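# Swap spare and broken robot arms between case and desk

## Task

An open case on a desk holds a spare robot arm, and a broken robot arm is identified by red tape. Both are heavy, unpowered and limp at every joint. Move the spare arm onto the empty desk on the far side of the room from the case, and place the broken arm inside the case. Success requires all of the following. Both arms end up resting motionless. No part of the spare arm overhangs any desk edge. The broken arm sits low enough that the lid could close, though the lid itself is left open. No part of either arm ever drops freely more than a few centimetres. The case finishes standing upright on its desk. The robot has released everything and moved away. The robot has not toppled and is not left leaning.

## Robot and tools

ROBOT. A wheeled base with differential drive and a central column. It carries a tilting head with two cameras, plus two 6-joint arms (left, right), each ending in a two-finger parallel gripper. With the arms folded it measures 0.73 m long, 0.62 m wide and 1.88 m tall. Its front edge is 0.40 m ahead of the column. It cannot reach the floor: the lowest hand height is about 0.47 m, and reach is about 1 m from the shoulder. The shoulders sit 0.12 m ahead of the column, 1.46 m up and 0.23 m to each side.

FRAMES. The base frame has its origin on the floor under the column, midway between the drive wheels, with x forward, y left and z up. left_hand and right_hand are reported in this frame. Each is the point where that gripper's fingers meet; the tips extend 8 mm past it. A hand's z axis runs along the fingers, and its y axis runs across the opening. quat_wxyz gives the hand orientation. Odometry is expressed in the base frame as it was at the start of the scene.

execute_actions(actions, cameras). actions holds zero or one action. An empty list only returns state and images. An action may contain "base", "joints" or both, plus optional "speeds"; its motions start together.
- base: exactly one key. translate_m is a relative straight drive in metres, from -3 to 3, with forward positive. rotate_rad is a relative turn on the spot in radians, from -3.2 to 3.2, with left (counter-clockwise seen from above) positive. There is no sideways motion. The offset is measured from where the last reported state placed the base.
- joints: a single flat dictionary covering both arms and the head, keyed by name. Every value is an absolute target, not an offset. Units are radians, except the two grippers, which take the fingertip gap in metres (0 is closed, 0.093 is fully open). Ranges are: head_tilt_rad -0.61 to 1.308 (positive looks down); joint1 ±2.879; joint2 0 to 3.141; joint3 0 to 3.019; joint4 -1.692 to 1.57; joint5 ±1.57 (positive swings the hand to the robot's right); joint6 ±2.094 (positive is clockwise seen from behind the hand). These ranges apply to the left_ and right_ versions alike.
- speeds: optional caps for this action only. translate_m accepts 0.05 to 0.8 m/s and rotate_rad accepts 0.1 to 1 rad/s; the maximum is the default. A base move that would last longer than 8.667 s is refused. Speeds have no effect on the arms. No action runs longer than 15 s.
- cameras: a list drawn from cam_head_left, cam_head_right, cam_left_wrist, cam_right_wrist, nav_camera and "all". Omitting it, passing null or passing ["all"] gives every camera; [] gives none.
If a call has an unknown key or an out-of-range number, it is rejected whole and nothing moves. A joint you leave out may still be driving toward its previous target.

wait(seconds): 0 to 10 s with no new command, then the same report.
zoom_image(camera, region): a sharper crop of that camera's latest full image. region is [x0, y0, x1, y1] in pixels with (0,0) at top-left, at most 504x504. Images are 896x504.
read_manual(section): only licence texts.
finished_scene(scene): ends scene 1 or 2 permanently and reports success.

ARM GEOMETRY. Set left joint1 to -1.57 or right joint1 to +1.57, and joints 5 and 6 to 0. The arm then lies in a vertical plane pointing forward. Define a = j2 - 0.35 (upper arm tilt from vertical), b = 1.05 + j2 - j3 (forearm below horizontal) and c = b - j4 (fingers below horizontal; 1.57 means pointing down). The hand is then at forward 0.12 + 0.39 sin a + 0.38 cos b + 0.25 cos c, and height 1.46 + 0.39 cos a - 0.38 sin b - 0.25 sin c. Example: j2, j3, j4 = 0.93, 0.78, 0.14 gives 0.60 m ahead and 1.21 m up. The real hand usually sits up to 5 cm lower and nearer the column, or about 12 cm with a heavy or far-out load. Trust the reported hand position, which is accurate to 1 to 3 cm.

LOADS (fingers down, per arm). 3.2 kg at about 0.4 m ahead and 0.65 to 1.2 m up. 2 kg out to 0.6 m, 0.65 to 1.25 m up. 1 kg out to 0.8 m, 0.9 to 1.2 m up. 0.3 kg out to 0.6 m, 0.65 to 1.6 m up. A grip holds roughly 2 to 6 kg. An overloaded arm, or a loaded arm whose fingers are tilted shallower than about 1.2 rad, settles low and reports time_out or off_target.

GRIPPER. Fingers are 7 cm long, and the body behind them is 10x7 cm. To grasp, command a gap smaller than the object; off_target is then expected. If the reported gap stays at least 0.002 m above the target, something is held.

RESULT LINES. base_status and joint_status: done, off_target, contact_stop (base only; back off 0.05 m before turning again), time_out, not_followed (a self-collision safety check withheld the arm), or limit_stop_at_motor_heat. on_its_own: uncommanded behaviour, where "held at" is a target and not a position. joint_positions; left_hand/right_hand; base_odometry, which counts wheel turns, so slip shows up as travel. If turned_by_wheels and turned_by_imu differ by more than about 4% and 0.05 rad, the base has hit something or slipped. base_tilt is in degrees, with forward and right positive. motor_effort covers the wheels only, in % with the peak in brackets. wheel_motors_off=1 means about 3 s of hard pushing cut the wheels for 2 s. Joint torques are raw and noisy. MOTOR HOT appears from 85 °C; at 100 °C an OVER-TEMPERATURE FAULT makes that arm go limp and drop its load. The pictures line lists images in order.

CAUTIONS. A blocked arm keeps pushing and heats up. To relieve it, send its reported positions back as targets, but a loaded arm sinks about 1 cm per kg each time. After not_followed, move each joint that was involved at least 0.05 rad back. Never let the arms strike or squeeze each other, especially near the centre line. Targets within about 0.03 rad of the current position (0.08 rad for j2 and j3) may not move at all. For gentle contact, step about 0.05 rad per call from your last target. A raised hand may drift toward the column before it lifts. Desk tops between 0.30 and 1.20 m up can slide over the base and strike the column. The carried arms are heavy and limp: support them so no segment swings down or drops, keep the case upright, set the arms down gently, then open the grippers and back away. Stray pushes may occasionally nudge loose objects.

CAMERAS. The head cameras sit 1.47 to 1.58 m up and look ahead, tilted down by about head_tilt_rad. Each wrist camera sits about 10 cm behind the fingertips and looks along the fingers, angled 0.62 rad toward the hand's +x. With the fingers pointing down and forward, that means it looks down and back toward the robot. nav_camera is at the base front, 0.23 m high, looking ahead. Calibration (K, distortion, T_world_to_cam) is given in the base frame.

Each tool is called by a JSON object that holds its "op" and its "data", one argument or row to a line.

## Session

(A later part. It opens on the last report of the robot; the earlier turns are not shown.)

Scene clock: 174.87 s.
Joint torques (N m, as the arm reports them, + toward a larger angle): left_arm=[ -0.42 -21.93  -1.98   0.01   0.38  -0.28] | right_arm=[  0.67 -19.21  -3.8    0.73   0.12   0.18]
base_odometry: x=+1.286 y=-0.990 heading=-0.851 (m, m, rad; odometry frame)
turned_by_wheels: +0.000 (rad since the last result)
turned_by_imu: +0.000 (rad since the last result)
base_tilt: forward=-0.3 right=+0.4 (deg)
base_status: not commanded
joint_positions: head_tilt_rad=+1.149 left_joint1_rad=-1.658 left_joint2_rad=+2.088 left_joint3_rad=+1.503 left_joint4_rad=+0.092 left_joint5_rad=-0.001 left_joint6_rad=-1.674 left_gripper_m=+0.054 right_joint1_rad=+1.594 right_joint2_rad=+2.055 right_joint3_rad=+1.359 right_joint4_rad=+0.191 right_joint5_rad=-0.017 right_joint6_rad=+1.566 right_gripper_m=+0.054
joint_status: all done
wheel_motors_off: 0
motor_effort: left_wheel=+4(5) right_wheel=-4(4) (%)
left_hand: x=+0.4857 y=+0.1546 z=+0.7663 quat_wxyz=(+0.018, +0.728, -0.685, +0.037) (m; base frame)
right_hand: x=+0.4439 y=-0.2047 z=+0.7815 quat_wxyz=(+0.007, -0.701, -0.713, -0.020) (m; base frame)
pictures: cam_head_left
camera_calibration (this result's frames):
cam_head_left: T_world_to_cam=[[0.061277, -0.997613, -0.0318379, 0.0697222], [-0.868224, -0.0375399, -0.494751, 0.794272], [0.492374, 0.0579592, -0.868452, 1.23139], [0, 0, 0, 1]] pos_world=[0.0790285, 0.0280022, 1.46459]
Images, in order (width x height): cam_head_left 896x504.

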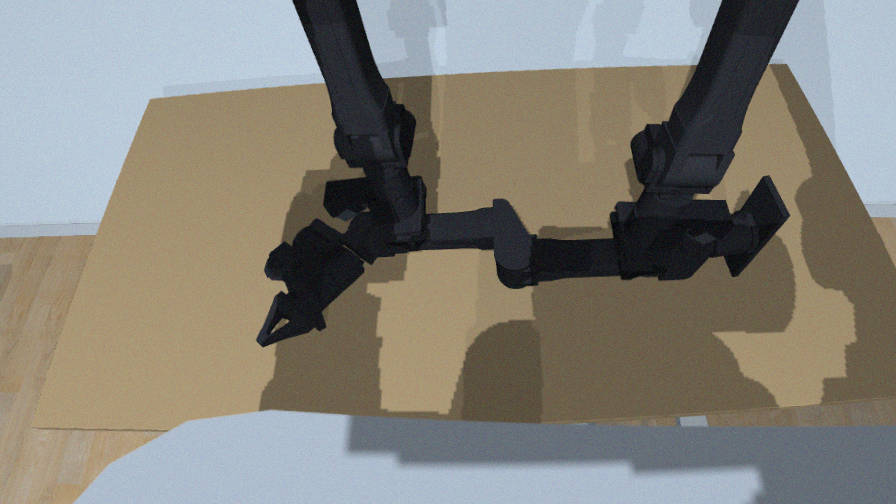

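{"op": "execute_actions", "data": {
  "actions": [
    {"joints":{"left_joint2_rad":2.09,"right_joint2_rad":2.06,"left_joint3_rad":1.51,"right_joint3_rad":1.37}}
  ],
  "cameras": []
}}

{"op": "execute_actions", "data": {
  "actions": [
    {"joints":{"left_gripper_m":0.093,"right_gripper_m":0.093}}
  ],
  "cameras": []
}}

{"op": "execute_actions", "data": {
  "actions": [
    {"joints":{"left_joint2_rad":2.03,"right_joint2_rad":2.0,"left_joint3_rad":1.46,"right_joint3_rad":1.325}}
  ],
  "cameras": []
}}

{"op": "execute_actions", "data": {
  "actions": [
    {"joints":{"left_joint2_rad":1.98,"right_joint2_rad":1.95,"left_joint3_rad":1.41,"right_joint3_rad":1.275}}
  ],
  "cameras": []
}}

{"op": "execute_actions", "data": {
  "actions": [
    {"joints":{"left_joint2_rad":1.92,"right_joint2_rad":1.89,"left_joint3_rad":1.36,"right_joint3_rad":1.225}}
  ],
  "cameras": []
}}

{"op": "execute_actions", "data": {
  "actions": [
    {"joints":{"left_joint2_rad":1.4,"right_joint2_rad":1.4,"right_joint3_rad":1.18}}
  ],
  "cameras": ["cam_head_left"]
}}

{"op": "execute_actions", "data": {
  "actions": [
    {"base":{"translate_m":-1.05},"joints":{"head_tilt_rad":0.7,"left_joint1_rad":-1,"right_joint1_rad":1,"left_joint2_rad":0.6,"right_joint2_rad":0.6,"left_joint3_rad":0.3,"right_joint3_rad":0.3,"left_joint4_rad":-0.5,"right_joint4_rad":-0.5}}
  ],
  "cameras": []
}}

{"op": "execute_actions", "data": {
  "actions": [
    {"base":{"rotate_rad":1.65}}
  ],
  "cameras": ["cam_head_left"]
}}

Scene clock: 193.93 s.
Joint torques (N m, as the arm reports them, + toward a larger angle): left_arm=[ -0.48 -16.68  -0.18   0.19   0.33  -0.29] | right_arm=[  0.38 -14.33  -1.13   0.85   0.14   0.17]
base_odometry: x=+1.286 y=-0.990 heading=-0.851 (m, m, rad; odometry frame)
turned_by_wheels: +0.000 (rad since the last result)
turned_by_imu: -0.001 (rad since the last result)
base_tilt: forward=-0.2 right=+0.3 (deg)
base_status: not commanded
joint_positions: head_tilt_rad=+1.149 left_joint1_rad=-1.658 left_joint2_rad=+2.091 left_joint3_rad=+1.506 left_joint4_rad=+0.089 left_joint5_rad=-0.001 left_joint6_rad=-1.674 left_gripper_m=+0.054 right_joint1_rad=+1.594 right_joint2_rad=+2.058 right_joint3_rad=+1.361 right_joint4_rad=+0.191 right_joint5_rad=-0.016 right_joint6_rad=+1.566 right_gripper_m=+0.054
joint_status: all done
wheel_motors_off: 0
motor_effort: left_wheel=+4(5) right_wheel=-3(3) (%)
left_hand: x=+0.4848 y=+0.1546 z=+0.7653 quat_wxyz=(+0.019, +0.728, -0.685, +0.036) (m; base frame)
right_hand: x=+0.4430 y=-0.2047 z=+0.7803 quat_wxyz=(+0.007, -0.701, -0.713, -0.019) (m; base frame)
pictures: none
No camera images: the call's "cameras" was empty. Leave "cameras" out to get every camera's image.

Scene clock: 194.67 s.
Joint torques (N m, as the arm reports them, + toward a larger angle): left_arm=[ -0.95 -16.56  -0.01   0.32   0.2   -0.13] | right_arm=[  1.34 -14.49  -1.51   0.7    0.12   0.16]
base_odometry: x=+1.286 y=-0.990 heading=-0.851 (m, m, rad; odometry frame)
turned_by_wheels: +0.000 (rad since the last result)
turned_by_imu: +0.000 (rad since the last result)
base_tilt: forward=-0.3 right=+0.3 (deg)
base_status: not commanded
joint_positions: head_tilt_rad=+1.149 left_joint1_rad=-1.658 left_joint2_rad=+2.091 left_joint3_rad=+1.506 left_joint4_rad=+0.087 left_joint5_rad=+0.004 left_joint6_rad=-1.690 left_gripper_m=+0.093 right_joint1_rad=+1.595 right_joint2_rad=+2.058 right_joint3_rad=+1.368 right_joint4_rad=+0.191 right_joint5_rad=-0.016 right_joint6_rad=+1.565 right_gripper_m=+0.093
joint_status: all done
wheel_motors_off: 0
motor_effort: left_wheel=+5(4) right_wheel=-3(4) (%)
left_hand: x=+0.4842 y=+0.1535 z=+0.7654 quat_wxyz=(+0.022, +0.733, -0.679, +0.036) (m; base frame)
right_hand: x=+0.4473 y=-0.2044 z=+0.7799 quat_wxyz=(+0.004, -0.701, -0.713, -0.022) (m; base frame)
pictures: none
No camera images: the call's "cameras" was empty. Leave "cameras" out to get every camera's image.

Scene clock: 195.40 s.
Joint torques (N m, as the arm reports them, + toward a larger angle): left_arm=[ -0.36 -17.81  -0.24   0.17   0.19  -0.17] | right_arm=[  0.97 -15.38  -1.91   0.83   0.12   0.2 ]
base_odometry: x=+1.286 y=-0.990 heading=-0.851 (m, m, rad; odometry frame)
turned_by_wheels: +0.000 (rad since the last result)
turned_by_imu: +0.000 (rad since the last result)
base_tilt: forward=-0.3 right=+0.3 (deg)
base_status: not commanded
joint_positions: head_tilt_rad=+1.149 left_joint1_rad=-1.658 left_joint2_rad=+2.047 left_joint3_rad=+1.458 left_joint4_rad=+0.084 left_joint5_rad=+0.004 left_joint6_rad=-1.691 left_gripper_m=+0.093 right_joint1_rad=+1.595 right_joint2_rad=+2.016 right_joint3_rad=+1.325 right_joint4_rad=+0.191 right_joint5_rad=-0.016 right_joint6_rad=+1.565 right_gripper_m=+0.093
joint_status: all done
wheel_motors_off: 0
motor_effort: left_wheel=+5(5) right_wheel=-3(4) (%)
left_hand: x=+0.4837 y=+0.1548 z=+0.7822 quat_wxyz=(+0.024, +0.733, -0.679, +0.034) (m; base frame)
right_hand: x=+0.4487 y=-0.2047 z=+0.7961 quat_wxyz=(+0.005, -0.701, -0.713, -0.021) (m; base frame)
pictures: none
No camera images: the call's "cameras" was empty. Leave "cameras" out to get every camera's image.

Scene clock: 196.10 s.
Joint torques (N m, as the arm reports them, + toward a larger angle): left_arm=[ -0.31 -17.56  -0.34   0.35   0.16  -0.12] | right_arm=[  0.55 -14.79  -2.13   0.84   0.11   0.18]
base_odometry: x=+1.286 y=-0.990 heading=-0.851 (m, m, rad; odometry frame)
turned_by_wheels: +0.000 (rad since the last result)
turned_by_imu: +0.000 (rad since the last result)
base_tilt: forward=-0.2 right=+0.3 (deg)
base_status: not commanded
joint_positions: head_tilt_rad=+1.149 left_joint1_rad=-1.658 left_joint2_rad=+1.994 left_joint3_rad=+1.409 left_joint4_rad=+0.084 left_joint5_rad=+0.004 left_joint6_rad=-1.692 left_gripper_m=+0.093 right_joint1_rad=+1.595 right_joint2_rad=+1.963 right_joint3_rad=+1.276 right_joint4_rad=+0.191 right_joint5_rad=-0.016 right_joint6_rad=+1.565 right_gripper_m=+0.093
joint_status: all done
wheel_motors_off: 0
motor_effort: left_wheel=+4(6) right_wheel=-4(3) (%)
left_hand: x=+0.4879 y=+0.1562 z=+0.8022 quat_wxyz=(+0.023, +0.733, -0.678, +0.035) (m; base frame)
right_hand: x=+0.4528 y=-0.2051 z=+0.8160 quat_wxyz=(+0.003, -0.701, -0.713, -0.023) (m; base frame)
pictures: none
No camera images: the call's "cameras" was empty. Leave "cameras" out to get every camera's image.

Scene clock: 196.83 s.
Joint torques (N m, as the arm reports them, + toward a larger angle): left_arm=[  0.09 -18.95  -0.09   0.46   0.19  -0.15] | right_arm=[  1.3  -15.31  -1.63   0.94   0.12   0.17]
base_odometry: x=+1.286 y=-0.990 heading=-0.851 (m, m, rad; odometry frame)
turned_by_wheels: +0.000 (rad since the last result)
turned_by_imu: +0.000 (rad since the last result)
base_tilt: forward=-0.3 right=+0.3 (deg)
base_status: not commanded
joint_positions: head_tilt_rad=+1.149 left_joint1_rad=-1.658 left_joint2_rad=+1.932 left_joint3_rad=+1.358 left_joint4_rad=+0.083 left_joint5_rad=+0.004 left_joint6_rad=-1.692 left_gripper_m=+0.093 right_joint1_rad=+1.595 right_joint2_rad=+1.902 right_joint3_rad=+1.226 right_joint4_rad=+0.191 right_joint5_rad=-0.016 right_joint6_rad=+1.565 right_gripper_m=+0.093
joint_status: all done
wheel_motors_off: 0
motor_effort: left_wheel=+4(5) right_wheel=-2(2) (%)
left_hand: x=+0.4955 y=+0.1576 z=+0.8257 quat_wxyz=(+0.020, +0.733, -0.678, +0.039) (m; base frame)
right_hand: x=+0.4594 y=-0.2055 z=+0.8389 quat_wxyz=(+0.000, -0.701, -0.713, -0.026) (m; base frame)
pictures: none
No camera images: the call's "cameras" was empty. Leave "cameras" out to get every camera's image.

Scene clock: 198.40 s.
Joint torques (N m, as the arm reports them, + toward a larger angle): left_arm=[  0.06 -19.76   4.9    1.02   0.22  -0.1 ] | right_arm=[  0.39 -16.63   4.03   1.51   0.1    0.14]
base_odometry: x=+1.286 y=-0.990 heading=-0.851 (m, m, rad; odometry frame)
turned_by_wheels: +0.000 (rad since the last result)
turned_by_imu: -0.001 (rad since the last result)
base_tilt: forward=-0.2 right=+0.3 (deg)
base_status: not commanded
joint_positions: head_tilt_rad=+1.149 left_joint1_rad=-1.658 left_joint2_rad=+1.388 left_joint3_rad=+1.361 left_joint4_rad=+0.084 left_joint5_rad=+0.004 left_joint6_rad=-1.693 left_gripper_m=+0.093 right_joint1_rad=+1.595 right_joint2_rad=+1.388 right_joint3_rad=+1.175 right_joint4_rad=+0.196 right_joint5_rad=-0.016 right_joint6_rad=+1.565 right_gripper_m=+0.093
joint_status: all done
wheel_motors_off: 0
motor_effort: left_wheel=+4(5) right_wheel=-4(4) (%)
left_hand: x=+0.7714 y=+0.1672 z=+1.1109 quat_wxyz=(-0.156, +0.710, -0.642, +0.243) (m; base frame)
right_hand: x=+0.6922 y=-0.2075 z=+1.0720 quat_wxyz=(-0.164, -0.679, -0.690, -0.190) (m; base frame)
pictures: cam_head_left
camera_calibration (this result's frames):
cam_head_left: T_world_to_cam=[[0.061277, -0.997613, -0.0318379, 0.0697222], [-0.868224, -0.0375399, -0.494751, 0.794272], [0.492374, 0.0579592, -0.868452, 1.23139], [0, 0, 0, 1]] pos_world=[0.0790285, 0.0280022, 1.46459]
Images, in order (width x height): cam_head_left 896x504.

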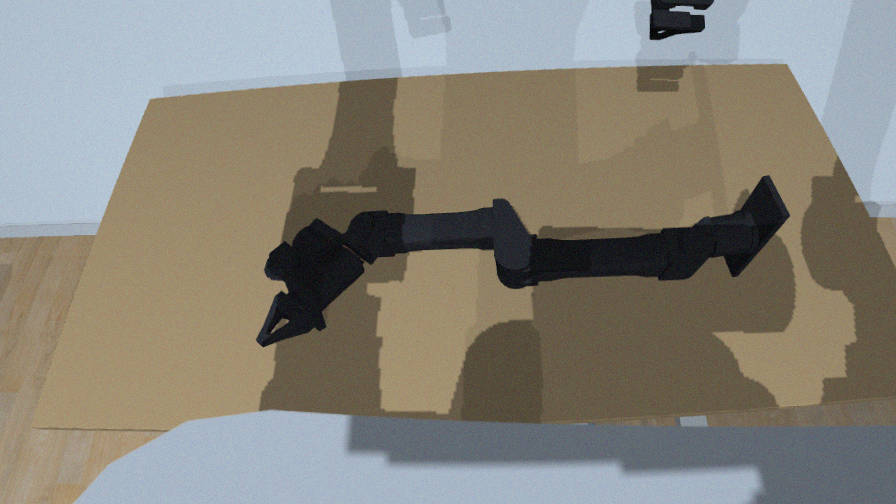

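Scene clock: 201.63 s.
Joint torques (N m, as the arm reports them, + toward a larger angle): left_arm=[ 2.8  -5.15  2.45 -0.05 -0.29 -0.15] | right_arm=[-1.2  -5.97  2.4  -0.2   0.48  0.17]
base_odometry: x=+0.594 y=-0.200 heading=-0.851 (m, m, rad; odometry frame)
turned_by_wheels: +0.000 (rad since the last result)
turned_by_imu: +0.001 (rad since the last result)
base_tilt: forward=-0.3 right=+0.4 (deg)
base_status: done
joint_positions: head_tilt_rad=+0.716 left_joint1_rad=-1.004 left_joint2_rad=+0.611 left_joint3_rad=+0.295 left_joint4_rad=-0.497 left_joint5_rad=+0.006 left_joint6_rad=-1.693 left_gripper_m=+0.093 right_joint1_rad=+1.002 right_joint2_rad=+0.610 right_joint3_rad=+0.293 right_joint4_rad=-0.491 right_joint5_rad=-0.015 right_joint6_rad=+1.565 right_gripper_m=+0.093
joint_status: all done
wheel_motors_off: 0
motor_effort: left_wheel=+0(56) right_wheel=+0(90) (%)
left_hand: x=+0.2115 y=+0.3754 z=+1.2558 quat_wxyz=(-0.070, +0.827, -0.500, -0.247) (m; base frame)
right_hand: x=+0.2122 y=-0.3758 z=+1.2556 quat_wxyz=(-0.055, -0.795, -0.552, +0.246) (m; base frame)
pictures: none
No camera images: the call's "cameras" was empty. Leave "cameras" out to get every camera's image.

Scene clock: 204.87 s.
Joint torques (N m, as the arm reports them, + toward a larger angle): left_arm=[ 2.22 -4.97  2.31  0.06 -0.28 -0.13] | right_arm=[-0.78 -6.2   2.41 -0.43  0.47  0.2 ]
base_odometry: x=+0.594 y=-0.200 heading=+0.798 (m, m, rad; odometry frame)
turned_by_wheels: +1.649 (rad since the last result)
turned_by_imu: +1.653 (rad since the last result)
base_tilt: forward=-0.3 right=+0.3 (deg)
base_status: done
joint_positions: head_tilt_rad=+0.716 left_joint1_rad=-1.004 left_joint2_rad=+0.611 left_joint3_rad=+0.295 left_joint4_rad=-0.497 left_joint5_rad=+0.006 left_joint6_rad=-1.693 left_gripper_m=+0.093 right_joint1_rad=+1.002 right_joint2_rad=+0.610 right_joint3_rad=+0.294 right_joint4_rad=-0.491 right_joint5_rad=-0.015 right_joint6_rad=+1.565 right_gripper_m=+0.093
joint_status: not commanded
wheel_motors_off: 0
motor_effort: left_wheel=-5(37) right_wheel=+5(61) (%)
left_hand: x=+0.2115 y=+0.3754 z=+1.2558 quat_wxyz=(-0.070, +0.827, -0.500, -0.247) (m; base frame)
right_hand: x=+0.2124 y=-0.3759 z=+1.2556 quat_wxyz=(-0.056, -0.795, -0.552, +0.246) (m; base frame)
pictures: cam_head_left
camera_calibration (this result's frames):
cam_head_left: T_world_to_cam=[[0.0689802, -0.997613, -0.00320093, 0.0252361], [-0.580653, -0.0375399, -0.813285, 1.27044], [0.811224, 0.0579592, -0.581856, 0.774091], [0, 0, 0, 1]] pos_world=[0.107981, 0.0280022, 1.48372]
Images, in order (width x height): cam_head_left 896x504.

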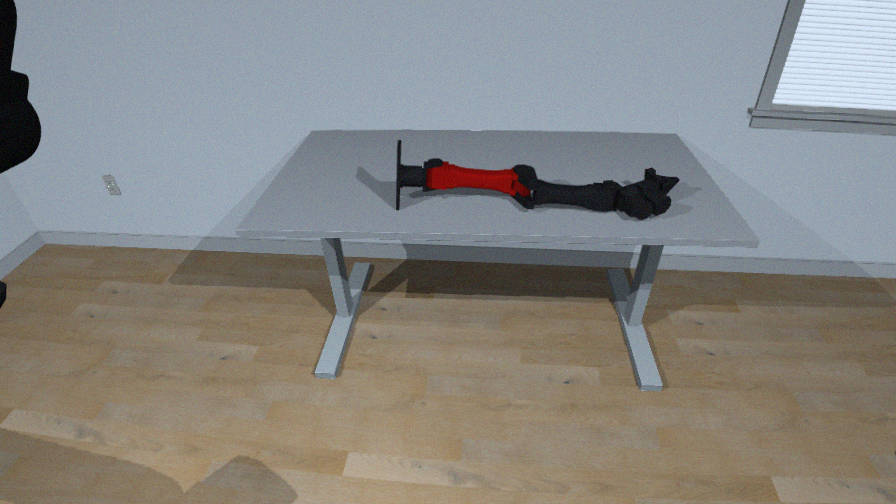

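{"op": "execute_actions", "data": {
  "actions": [
    {"base":{"rotate_rad":-0.08}}
  ],
  "cameras": []
}}

{"op": "execute_actions", "data": {
  "actions": [
    {"base":{"translate_m":0.9},"joints":{"head_tilt_rad":1.15}}
  ],
  "cameras": ["cam_head_left"]
}}

Scene clock: 241.33 s.
Joint torques (N m, as the arm reports them, + toward a larger angle): left_arm=[ 2.15 -5.89  2.35 -0.07 -0.28 -0.13] | right_arm=[-1.48 -5.98  2.36 -0.43  0.46  0.19]
base_odometry: x=+0.594 y=-0.200 heading=+0.718 (m, m, rad; odometry frame)
turned_by_wheels: -0.079 (rad since the last result)
turned_by_imu: -0.082 (rad since the last result)
base_tilt: forward=-0.3 right=+0.3 (deg)
base_status: done
joint_positions: head_tilt_rad=+0.716 left_joint1_rad=-1.004 left_joint2_rad=+0.611 left_joint3_rad=+0.295 left_joint4_rad=-0.497 left_joint5_rad=+0.006 left_joint6_rad=-1.693 left_gripper_m=+0.093 right_joint1_rad=+1.002 right_joint2_rad=+0.610 right_joint3_rad=+0.294 right_joint4_rad=-0.491 right_joint5_rad=-0.015 right_joint6_rad=+1.565 right_gripper_m=+0.093
joint_status: not commanded
wheel_motors_off: 0
motor_effort: left_wheel=+3(18) right_wheel=-6(25) (%)
left_hand: x=+0.2115 y=+0.3754 z=+1.2558 quat_wxyz=(-0.070, +0.827, -0.500, -0.247) (m; base frame)
right_hand: x=+0.2124 y=-0.3759 z=+1.2556 quat_wxyz=(-0.056, -0.795, -0.552, +0.246) (m; base frame)
pictures: none
No camera images: the call's "cameras" was empty. Leave "cameras" out to get every camera's image.

Scene clock: 244.43 s.
Joint torques (N m, as the arm reports them, + toward a larger angle): left_arm=[ 2.12 -5.29  1.8   0.   -0.28 -0.16] | right_arm=[-0.99 -5.66  1.96 -0.41  0.45  0.17]
base_odometry: x=+1.271 y=+0.393 heading=+0.719 (m, m, rad; odometry frame)
turned_by_wheels: +0.001 (rad since the last result)
turned_by_imu: -0.002 (rad since the last result)
base_tilt: forward=-0.3 right=+0.3 (deg)
base_status: done
joint_positions: head_tilt_rad=+1.149 left_joint1_rad=-1.004 left_joint2_rad=+0.610 left_joint3_rad=+0.300 left_joint4_rad=-0.498 left_joint5_rad=+0.006 left_joint6_rad=-1.693 left_gripper_m=+0.093 right_joint1_rad=+1.002 right_joint2_rad=+0.609 right_joint3_rad=+0.299 right_joint4_rad=-0.491 right_joint5_rad=-0.016 right_joint6_rad=+1.565 right_gripper_m=+0.093
joint_status: all done
wheel_motors_off: 0
motor_effort: left_wheel=+2(67) right_wheel=-3(62) (%)
left_hand: x=+0.2144 y=+0.3761 z=+1.2561 quat_wxyz=(-0.073, +0.827, -0.501, -0.245) (m; base frame)
right_hand: x=+0.2156 y=-0.3767 z=+1.2559 quat_wxyz=(-0.058, -0.795, -0.553, +0.244) (m; base frame)
pictures: cam_head_left
camera_calibration (this result's frames):
cam_head_left: T_world_to_cam=[[0.0612716, -0.997613, -0.0318481, 0.0697383], [-0.868307, -0.0375399, -0.494605, 0.794053], [0.492229, 0.0579592, -0.868534, 1.23152], [0, 0, 0, 1]] pos_world=[0.0790159, 0.0280022, 1.46458]
Images, in order (width x height): cam_head_left 896x504.

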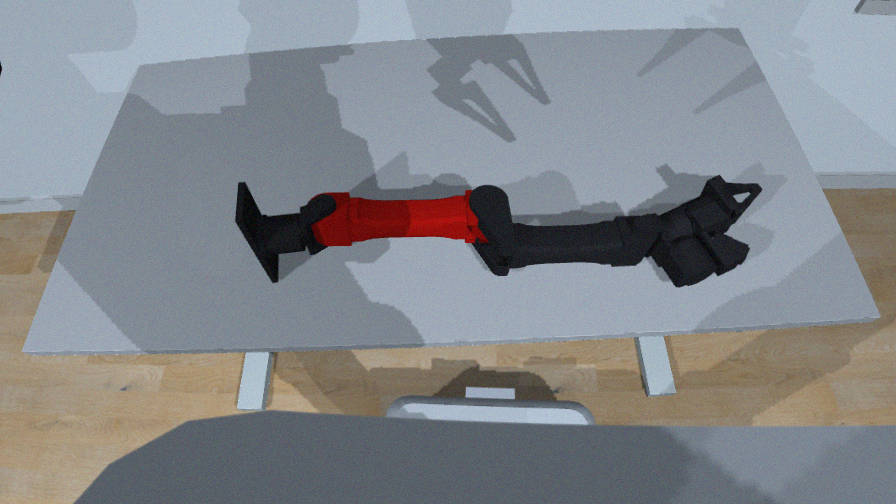

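{"op": "execute_actions", "data": {
  "actions": [
    {"base":{"translate_m":0.085},"joints":{"left_joint1_rad":-1.6,"left_joint2_rad":1.4,"left_joint3_rad":0.9,"left_joint4_rad":0.05,"left_joint6_rad":-1.55,"right_joint1_rad":1.64,"right_joint2_rad":1.4,"right_joint3_rad":0.85,"right_joint4_rad":0.1,"right_joint6_rad":1.57}}
  ],
  "cameras": []
}}

{"op": "execute_actions", "data": {
  "actions": [
    {"joints":{"left_joint2_rad":1.79,"left_joint3_rad":1.09,"left_joint4_rad":0.18,"right_joint2_rad":1.78,"right_joint3_rad":1.02,"right_joint4_rad":0.26}}
  ]
}}

Scene clock: 258.03 s.
Joint torques (N m, as the arm reports them, + toward a larger angle): left_arm=[  1.1  -15.94   0.63   0.41   0.08  -0.05] | right_arm=[  0.4  -13.63  -0.4    1.03   0.16   0.2 ]
base_odometry: x=+1.335 y=+0.449 heading=+0.720 (m, m, rad; odometry frame)
turned_by_wheels: +0.001 (rad since the last result)
turned_by_imu: -0.001 (rad since the last result)
base_tilt: forward=-0.2 right=+0.3 (deg)
base_status: done
joint_positions: head_tilt_rad=+1.149 left_joint1_rad=-1.605 left_joint2_rad=+1.410 left_joint3_rad=+0.897 left_joint4_rad=+0.050 left_joint5_rad=+0.006 left_joint6_rad=-1.556 left_gripper_m=+0.093 right_joint1_rad=+1.648 right_joint2_rad=+1.411 right_joint3_rad=+0.847 right_joint4_rad=+0.086 right_joint5_rad=-0.017 right_joint6_rad=+1.565 right_gripper_m=+0.093
joint_status: all done
wheel_motors_off: 0
motor_effort: left_wheel=+1(36) right_wheel=-1(47) (%)
left_hand: x=+0.4790 y=+0.2034 z=+1.0160 quat_wxyz=(-0.009, +0.695, -0.718, +0.034) (m; base frame)
right_hand: x=+0.4555 y=-0.1784 z=+1.0172 quat_wxyz=(+0.014, -0.691, -0.721, -0.046) (m; base frame)
pictures: none
No camera images: the call's "cameras" was empty. Leave "cameras" out to get every camera's image.

Scene clock: 259.37 s.
Joint torques (N m, as the arm reports them, + toward a larger angle): left_arm=[  1.34 -16.24  -1.52   0.38   0.1   -0.06] | right_arm=[ -0.06 -14.27  -2.52   0.48   0.17   0.17]
base_odometry: x=+1.335 y=+0.449 heading=+0.720 (m, m, rad; odometry frame)
turned_by_wheels: +0.000 (rad since the last result)
turned_by_imu: -0.001 (rad since the last result)
base_tilt: forward=-0.3 right=+0.3 (deg)
base_status: not commanded
joint_positions: head_tilt_rad=+1.149 left_joint1_rad=-1.605 left_joint2_rad=+1.808 left_joint3_rad=+1.085 left_joint4_rad=+0.177 left_joint5_rad=+0.006 left_joint6_rad=-1.555 left_gripper_m=+0.093 right_joint1_rad=+1.648 right_joint2_rad=+1.797 right_joint3_rad=+1.020 right_joint4_rad=+0.259 right_joint5_rad=-0.017 right_joint6_rad=+1.565 right_gripper_m=+0.093
joint_status: all done
wheel_motors_off: 0
motor_effort: left_wheel=+0(2) right_wheel=-1(5) (%)
left_hand: x=+0.4250 y=+0.2002 z=+0.8782 quat_wxyz=(+0.021, +0.695, -0.718, +0.005) (m; base frame)
right_hand: x=+0.4102 y=-0.1715 z=+0.8884 quat_wxyz=(+0.028, -0.691, -0.722, -0.032) (m; base frame)
pictures: cam_head_left, cam_head_right, cam_left_wrist, cam_right_wrist, nav_camera
camera_calibration (this result's frames):
cam_head_left: T_world_to_cam=[[0.0612627, -0.997613, -0.0318653, 0.0697652], [-0.868445, -0.0375399, -0.494361, 0.793684], [0.491985, 0.0579592, -0.868672, 1.23175], [0, 0, 0, 1]] pos_world=[0.0789947, 0.0280022, 1.46458]
cam_head_right: T_world_to_cam=[[0.0515612, -0.996463, -0.0663583, 0.0488528], [-0.877555, -0.013491, -0.479285, 0.766964], [0.476695, 0.0829456, -0.875147, 1.24041], [0, 0, 0, 1]] pos_world=[0.0792372, -0.0438595, 1.45638]
cam_left_wrist: T_world_to_cam=[[0.99944, -0.0332775, 0.00360155, -0.430666], [-0.0287333, -0.797779, 0.602265, -0.351824], [-0.0171686, -0.602031, -0.798288, 0.954038], [0, 0, 0, 1]] pos_world=[0.436696, 0.279351, 0.975039]
cam_right_wrist: T_world_to_cam=[[-0.99899, -0.0448927, -0.00164467, 0.402943], [-0.0352867, 0.761521, 0.647179, -0.42228], [-0.0278012, 0.646584, -0.762336, 0.924727], [0, 0, 0, 1]] pos_world=[0.413344, -0.258249, 0.978906]
Images, in order (width x height): cam_head_left 896x504, cam_head_right 896x504, cam_left_wrist 896x504, cam_right_wrist 896x504, nav_camera 896x504.

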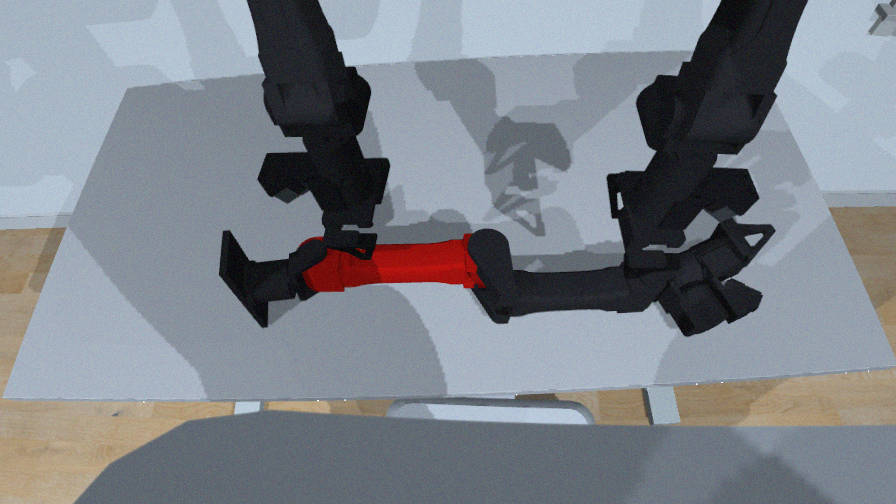

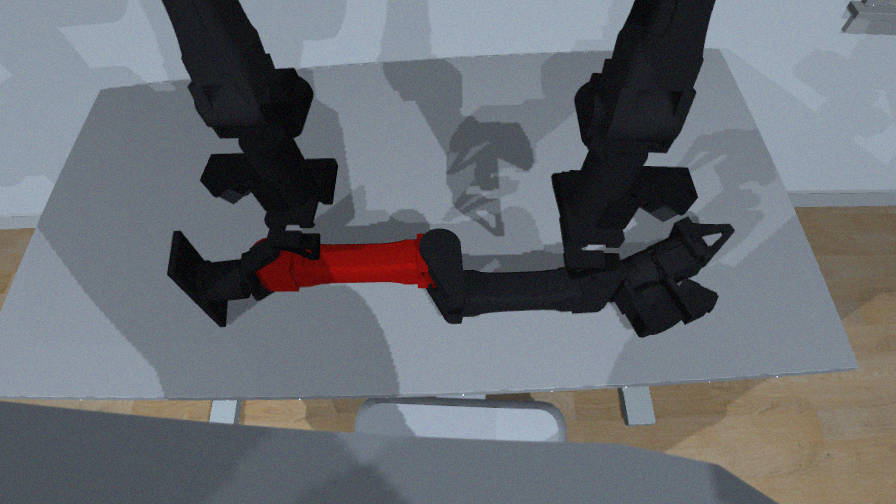

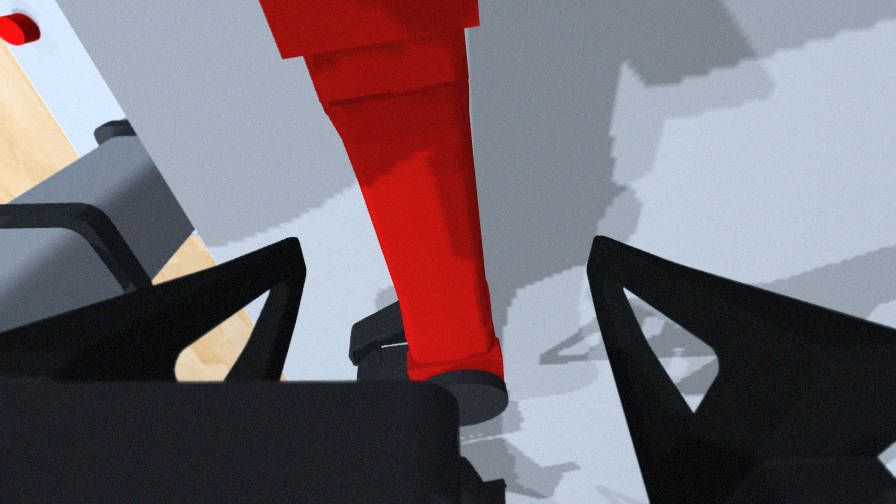

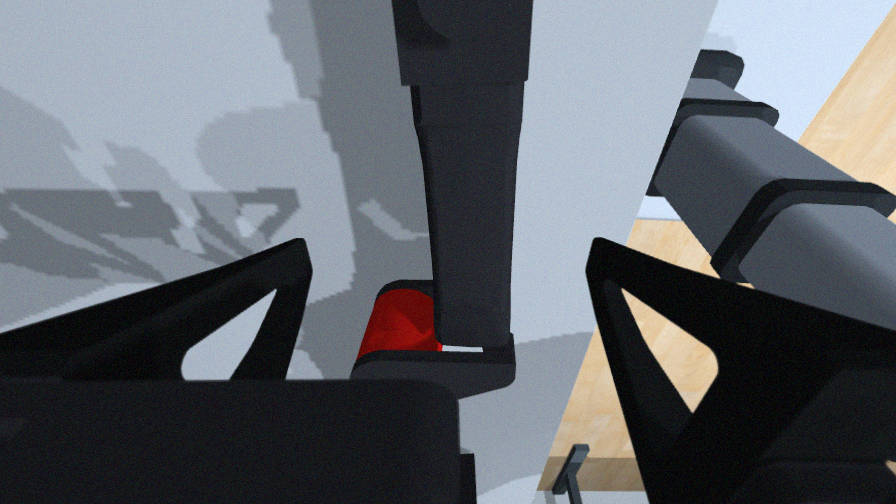

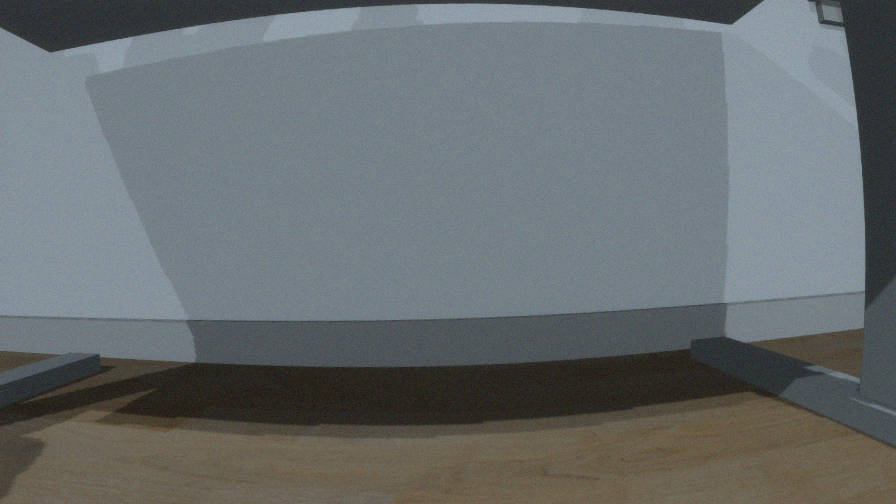

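{"op": "execute_actions", "data": {
  "actions": [
    {"joints":{"left_joint2_rad":1.86,"left_joint3_rad":1.1,"left_joint4_rad":0.22,"left_joint6_rad":-1.65,"right_joint2_rad":1.85,"right_joint3_rad":1.05,"right_joint6_rad":1.51}}
  ],
  "cameras": []
}}

{"op": "execute_actions", "data": {
  "actions": [
    {"joints":{"left_joint2_rad":1.91,"left_joint3_rad":1.14,"right_joint2_rad":1.9,"right_joint3_rad":1.09}}
  ],
  "cameras": []
}}

{"op": "execute_actions", "data": {
  "actions": [
    {"joints":{"left_joint2_rad":1.96,"left_joint3_rad":1.19,"right_joint2_rad":1.95,"right_joint3_rad":1.14}}
  ],
  "cameras": ["cam_left_wrist","cam_right_wrist"]
}}

Scene clock: 270.70 s.
Joint torques (N m, as the arm reports them, + toward a larger angle): left_arm=[  1.07 -12.93  -1.95   0.58   0.04  -0.16] | right_arm=[  0.63 -11.9   -3.29   0.53   0.13   0.05]
base_odometry: x=+1.335 y=+0.449 heading=+0.720 (m, m, rad; odometry frame)
turned_by_wheels: +0.000 (rad since the last result)
turned_by_imu: -0.002 (rad since the last result)
base_tilt: forward=-0.3 right=+0.4 (deg)
base_status: not commanded
joint_positions: head_tilt_rad=+1.149 left_joint1_rad=-1.605 left_joint2_rad=+1.847 left_joint3_rad=+1.101 left_joint4_rad=+0.217 left_joint5_rad=+0.006 left_joint6_rad=-1.643 left_gripper_m=+0.093 right_joint1_rad=+1.648 right_joint2_rad=+1.835 right_joint3_rad=+1.058 right_joint4_rad=+0.259 right_joint5_rad=-0.017 right_joint6_rad=+1.519 right_gripper_m=+0.093
joint_status: all done
wheel_motors_off: 0
motor_effort: left_wheel=+0(1) right_wheel=-2(2) (%)
left_hand: x=+0.4220 y=+0.1998 z=+0.8652 quat_wxyz=(+0.015, +0.726, -0.687, +0.010) (m; base frame)
right_hand: x=+0.4116 y=-0.1704 z=+0.8740 quat_wxyz=(+0.027, -0.674, -0.738, -0.032) (m; base frame)
pictures: none
No camera images: the call's "cameras" was empty. Leave "cameras" out to get every camera's image.

Scene clock: 271.37 s.
Joint torques (N m, as the arm reports them, + toward a larger angle): left_arm=[  1.28 -13.57  -2.15   0.53   0.07  -0.13] | right_arm=[  0.72 -12.07  -3.3    0.47   0.08   0.04]
base_odometry: x=+1.335 y=+0.449 heading=+0.720 (m, m, rad; odometry frame)
turned_by_wheels: +0.000 (rad since the last result)
turned_by_imu: +0.000 (rad since the last result)
base_tilt: forward=-0.3 right=+0.3 (deg)
base_status: not commanded
joint_positions: head_tilt_rad=+1.149 left_joint1_rad=-1.605 left_joint2_rad=+1.897 left_joint3_rad=+1.143 left_joint4_rad=+0.217 left_joint5_rad=+0.006 left_joint6_rad=-1.643 left_gripper_m=+0.093 right_joint1_rad=+1.648 right_joint2_rad=+1.888 right_joint3_rad=+1.095 right_joint4_rad=+0.259 right_joint5_rad=-0.017 right_joint6_rad=+1.519 right_gripper_m=+0.093
joint_status: all done
wheel_motors_off: 0
motor_effort: left_wheel=+0(1) right_wheel=-2(2) (%)
left_hand: x=+0.4179 y=+0.1993 z=+0.8467 quat_wxyz=(+0.018, +0.726, -0.687, +0.007) (m; base frame)
right_hand: x=+0.4033 y=-0.1695 z=+0.8551 quat_wxyz=(+0.033, -0.674, -0.738, -0.027) (m; base frame)
pictures: none
No camera images: the call's "cameras" was empty. Leave "cameras" out to get every camera's image.

Scene clock: 272.03 s.
Joint torques (N m, as the arm reports them, + toward a larger angle): left_arm=[  1.63 -13.77  -2.07   0.5    0.06  -0.14] | right_arm=[  0.49 -12.14  -3.25   0.35   0.14   0.06]
base_odometry: x=+1.335 y=+0.449 heading=+0.720 (m, m, rad; odometry frame)
turned_by_wheels: +0.000 (rad since the last result)
turned_by_imu: +0.000 (rad since the last result)
base_tilt: forward=-0.3 right=+0.3 (deg)
base_status: not commanded
joint_positions: head_tilt_rad=+1.149 left_joint1_rad=-1.605 left_joint2_rad=+1.946 left_joint3_rad=+1.192 left_joint4_rad=+0.217 left_joint5_rad=+0.006 left_joint6_rad=-1.643 left_gripper_m=+0.093 right_joint1_rad=+1.648 right_joint2_rad=+1.936 right_joint3_rad=+1.146 right_joint4_rad=+0.259 right_joint5_rad=-0.017 right_joint6_rad=+1.519 right_gripper_m=+0.093
joint_status: all done
wheel_motors_off: 0
motor_effort: left_wheel=+0(1) right_wheel=-1(3) (%)
left_hand: x=+0.4178 y=+0.1988 z=+0.8278 quat_wxyz=(+0.018, +0.726, -0.687, +0.007) (m; base frame)
right_hand: x=+0.4055 y=-0.1682 z=+0.8366 quat_wxyz=(+0.031, -0.674, -0.738, -0.028) (m; base frame)
pictures: cam_left_wrist, cam_right_wrist
camera_calibration (this result's frames):
cam_left_wrist: T_world_to_cam=[[0.998482, 0.0542393, 0.00961342, -0.445319], [0.0375747, -0.798255, 0.601147, -0.34946], [0.0402798, -0.599873, -0.799081, 0.889064], [0, 0, 0, 1]] pos_world=[0.421963, 0.278522, 0.924791]
cam_right_wrist: T_world_to_cam=[[-0.995745, -0.0919453, 0.00623448, 0.382519], [-0.0660648, 0.759357, 0.647312, -0.379462], [-0.0642515, 0.644145, -0.7622, 0.897269], [0, 0, 0, 1]] pos_world=[0.413473, -0.254654, 0.927144]
Images, in order (width x height): cam_left_wrist 896x504, cam_right_wrist 896x504.

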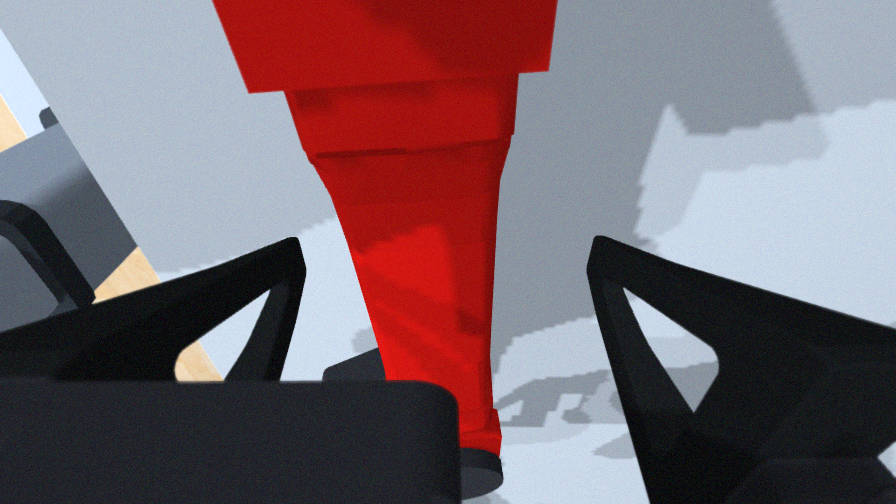

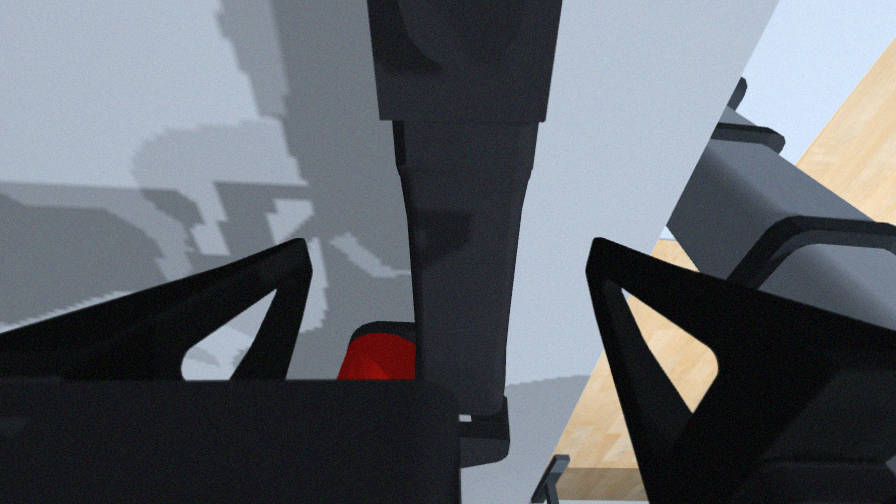

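{"op": "execute_actions", "data": {
  "actions": [
    {"joints":{"left_joint2_rad":2.0,"left_joint3_rad":1.21,"left_joint6_rad":-1.69,"right_joint2_rad":2.0,"right_joint3_rad":1.18}}
  ],
  "cameras": []
}}

{"op": "execute_actions", "data": {
  "actions": [
    {"joints":{"left_joint2_rad":2.05,"left_joint3_rad":1.26,"right_joint2_rad":2.05,"right_joint3_rad":1.23}}
  ],
  "cameras": []
}}

{"op": "execute_actions", "data": {
  "actions": [
    {"joints":{"left_joint2_rad":2.09,"left_joint3_rad":1.305,"right_joint2_rad":2.1,"right_joint3_rad":1.285}}
  ],
  "cameras": []
}}

{"op": "execute_actions", "data": {
  "actions": [
    {"joints":{"right_joint2_rad":2.145,"right_joint3_rad":1.335}}
  ],
  "cameras": ["cam_left_wrist","cam_right_wrist"]
}}

Scene clock: 283.30 s.
Joint torques (N m, as the arm reports them, + toward a larger angle): left_arm=[  0.9  -13.66  -2.36   0.48   0.08  -0.16] | right_arm=[  0.27 -12.12  -3.59   0.46   0.11   0.06]
base_odometry: x=+1.335 y=+0.449 heading=+0.720 (m, m, rad; odometry frame)
turned_by_wheels: +0.000 (rad since the last result)
turned_by_imu: -0.001 (rad since the last result)
base_tilt: forward=-0.3 right=+0.3 (deg)
base_status: not commanded
joint_positions: head_tilt_rad=+1.149 left_joint1_rad=-1.605 left_joint2_rad=+1.987 left_joint3_rad=+1.211 left_joint4_rad=+0.217 left_joint5_rad=+0.006 left_joint6_rad=-1.681 left_gripper_m=+0.093 right_joint1_rad=+1.648 right_joint2_rad=+1.988 right_joint3_rad=+1.186 right_joint4_rad=+0.259 right_joint5_rad=-0.017 right_joint6_rad=+1.519 right_gripper_m=+0.093
joint_status: all done
wheel_motors_off: 0
motor_effort: left_wheel=+1(1) right_wheel=-1(3) (%)
left_hand: x=+0.4031 y=+0.1986 z=+0.8140 quat_wxyz=(+0.025, +0.739, -0.673, -0.001) (m; base frame)
right_hand: x=+0.3971 y=-0.1672 z=+0.8179 quat_wxyz=(+0.036, -0.673, -0.738, -0.024) (m; base frame)
pictures: none
No camera images: the call's "cameras" was empty. Leave "cameras" out to get every camera's image.

Scene clock: 283.97 s.
Joint torques (N m, as the arm reports them, + toward a larger angle): left_arm=[  0.89 -12.92  -2.46   0.57   0.06  -0.17] | right_arm=[  0.85 -11.83  -3.49   0.38   0.12   0.05]
base_odometry: x=+1.335 y=+0.449 heading=+0.720 (m, m, rad; odometry frame)
turned_by_wheels: +0.000 (rad since the last result)
turned_by_imu: +0.000 (rad since the last result)
base_tilt: forward=-0.3 right=+0.3 (deg)
base_status: not commanded
joint_positions: head_tilt_rad=+1.149 left_joint1_rad=-1.605 left_joint2_rad=+2.036 left_joint3_rad=+1.262 left_joint4_rad=+0.217 left_joint5_rad=+0.006 left_joint6_rad=-1.682 left_gripper_m=+0.093 right_joint1_rad=+1.648 right_joint2_rad=+2.036 right_joint3_rad=+1.236 right_joint4_rad=+0.259 right_joint5_rad=-0.017 right_joint6_rad=+1.519 right_gripper_m=+0.093
joint_status: all done
wheel_motors_off: 0
motor_effort: left_wheel=+1(1) right_wheel=-1(2) (%)
left_hand: x=+0.4030 y=+0.1980 z=+0.7952 quat_wxyz=(+0.024, +0.739, -0.673, +0.000) (m; base frame)
right_hand: x=+0.3962 y=-0.1660 z=+0.7992 quat_wxyz=(+0.035, -0.673, -0.738, -0.024) (m; base frame)
pictures: none
No camera images: the call's "cameras" was empty. Leave "cameras" out to get every camera's image.

Scene clock: 284.63 s.
Joint torques (N m, as the arm reports them, + toward a larger angle): left_arm=[  0.86 -12.25  -2.36   0.44   0.07  -0.13] | right_arm=[  0.11 -12.37  -3.45   0.42   0.14   0.04]
base_odometry: x=+1.335 y=+0.449 heading=+0.720 (m, m, rad; odometry frame)
turned_by_wheels: +0.000 (rad since the last result)
turned_by_imu: +0.000 (rad since the last result)
base_tilt: forward=-0.3 right=+0.3 (deg)
base_status: not commanded
joint_positions: head_tilt_rad=+1.149 left_joint1_rad=-1.605 left_joint2_rad=+2.074 left_joint3_rad=+1.305 left_joint4_rad=+0.217 left_joint5_rad=+0.006 left_joint6_rad=-1.682 left_gripper_m=+0.093 right_joint1_rad=+1.648 right_joint2_rad=+2.087 right_joint3_rad=+1.291 right_joint4_rad=+0.259 right_joint5_rad=-0.017 right_joint6_rad=+1.519 right_gripper_m=+0.093
joint_status: all done
wheel_motors_off: 0
motor_effort: left_wheel=+1(1) right_wheel=-1(2) (%)
left_hand: x=+0.4040 y=+0.1976 z=+0.7801 quat_wxyz=(+0.023, +0.739, -0.673, +0.002) (m; base frame)
right_hand: x=+0.3960 y=-0.1647 z=+0.7796 quat_wxyz=(+0.034, -0.674, -0.738, -0.026) (m; base frame)
pictures: none
No camera images: the call's "cameras" was empty. Leave "cameras" out to get every camera's image.

Scene clock: 285.27 s.
Joint torques (N m, as the arm reports them, + toward a larger angle): left_arm=[  1.03 -12.08  -2.08   0.47   0.07  -0.13] | right_arm=[  0.44 -11.5   -3.27   0.35   0.14   0.05]
base_odometry: x=+1.335 y=+0.449 heading=+0.720 (m, m, rad; odometry frame)
turned_by_wheels: +0.000 (rad since the last result)
turned_by_imu: +0.000 (rad since the last result)
base_tilt: forward=-0.2 right=+0.3 (deg)
base_status: not commanded
joint_positions: head_tilt_rad=+1.149 left_joint1_rad=-1.605 left_joint2_rad=+2.074 left_joint3_rad=+1.305 left_joint4_rad=+0.217 left_joint5_rad=+0.006 left_joint6_rad=-1.682 left_gripper_m=+0.093 right_joint1_rad=+1.648 right_joint2_rad=+2.130 right_joint3_rad=+1.340 right_joint4_rad=+0.259 right_joint5_rad=-0.017 right_joint6_rad=+1.519 right_gripper_m=+0.093
joint_status: all done
wheel_motors_off: 0
motor_effort: left_wheel=+2(1) right_wheel=-1(2) (%)
left_hand: x=+0.4040 y=+0.1976 z=+0.7801 quat_wxyz=(+0.023, +0.739, -0.673, +0.002) (m; base frame)
right_hand: x=+0.3965 y=-0.1635 z=+0.7626 quat_wxyz=(+0.031, -0.674, -0.738, -0.028) (m; base frame)
pictures: cam_left_wrist, cam_right_wrist
camera_calibration (this result's frames):
cam_left_wrist: T_world_to_cam=[[0.995685, 0.0925626, -0.00652797, -0.424892], [0.0779918, -0.79668, 0.599348, -0.336492], [0.0502765, -0.597271, -0.800462, 0.847366], [0, 0, 0, 1]] pos_world=[0.4067, 0.277359, 0.877187]
cam_right_wrist: T_world_to_cam=[[-0.99574, -0.0919707, 0.00661455, 0.374171], [-0.065838, 0.759365, 0.647326, -0.335747], [-0.0645578, 0.644132, -0.762185, 0.837383], [0, 0, 0, 1]] pos_world=[0.404531, -0.250018, 0.853103]
Images, in order (width x height): cam_left_wrist 896x504, cam_right_wrist 896x504.

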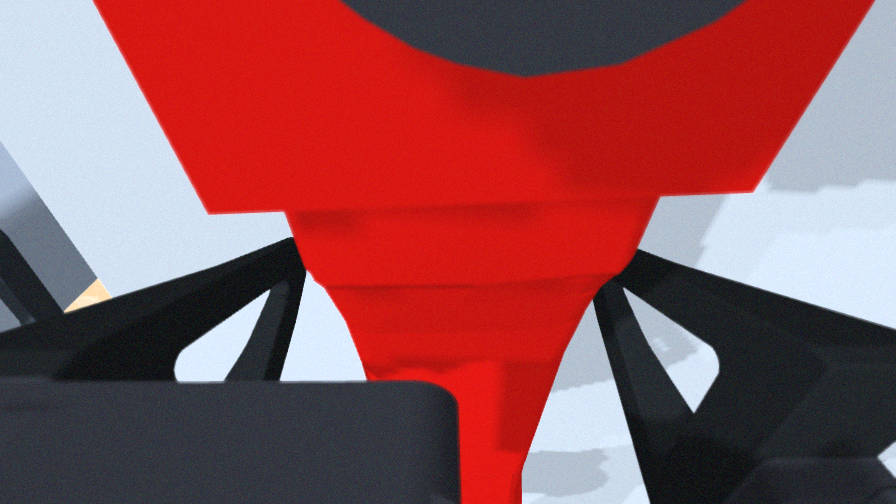

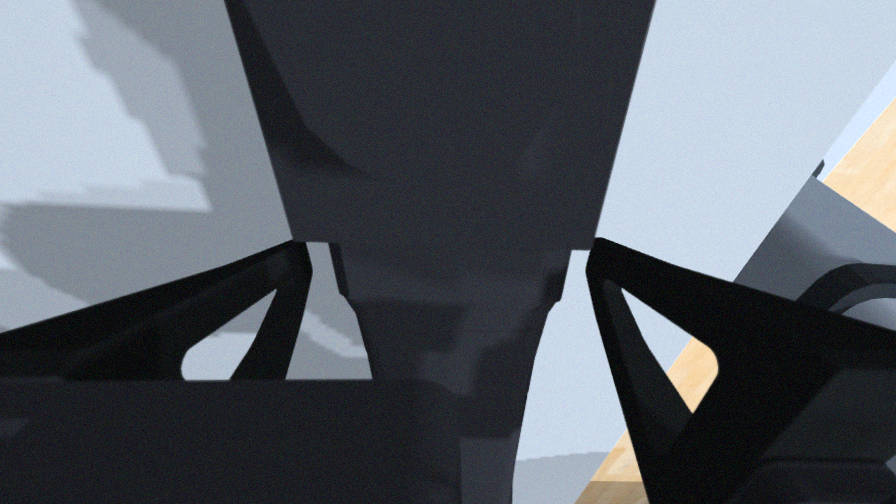

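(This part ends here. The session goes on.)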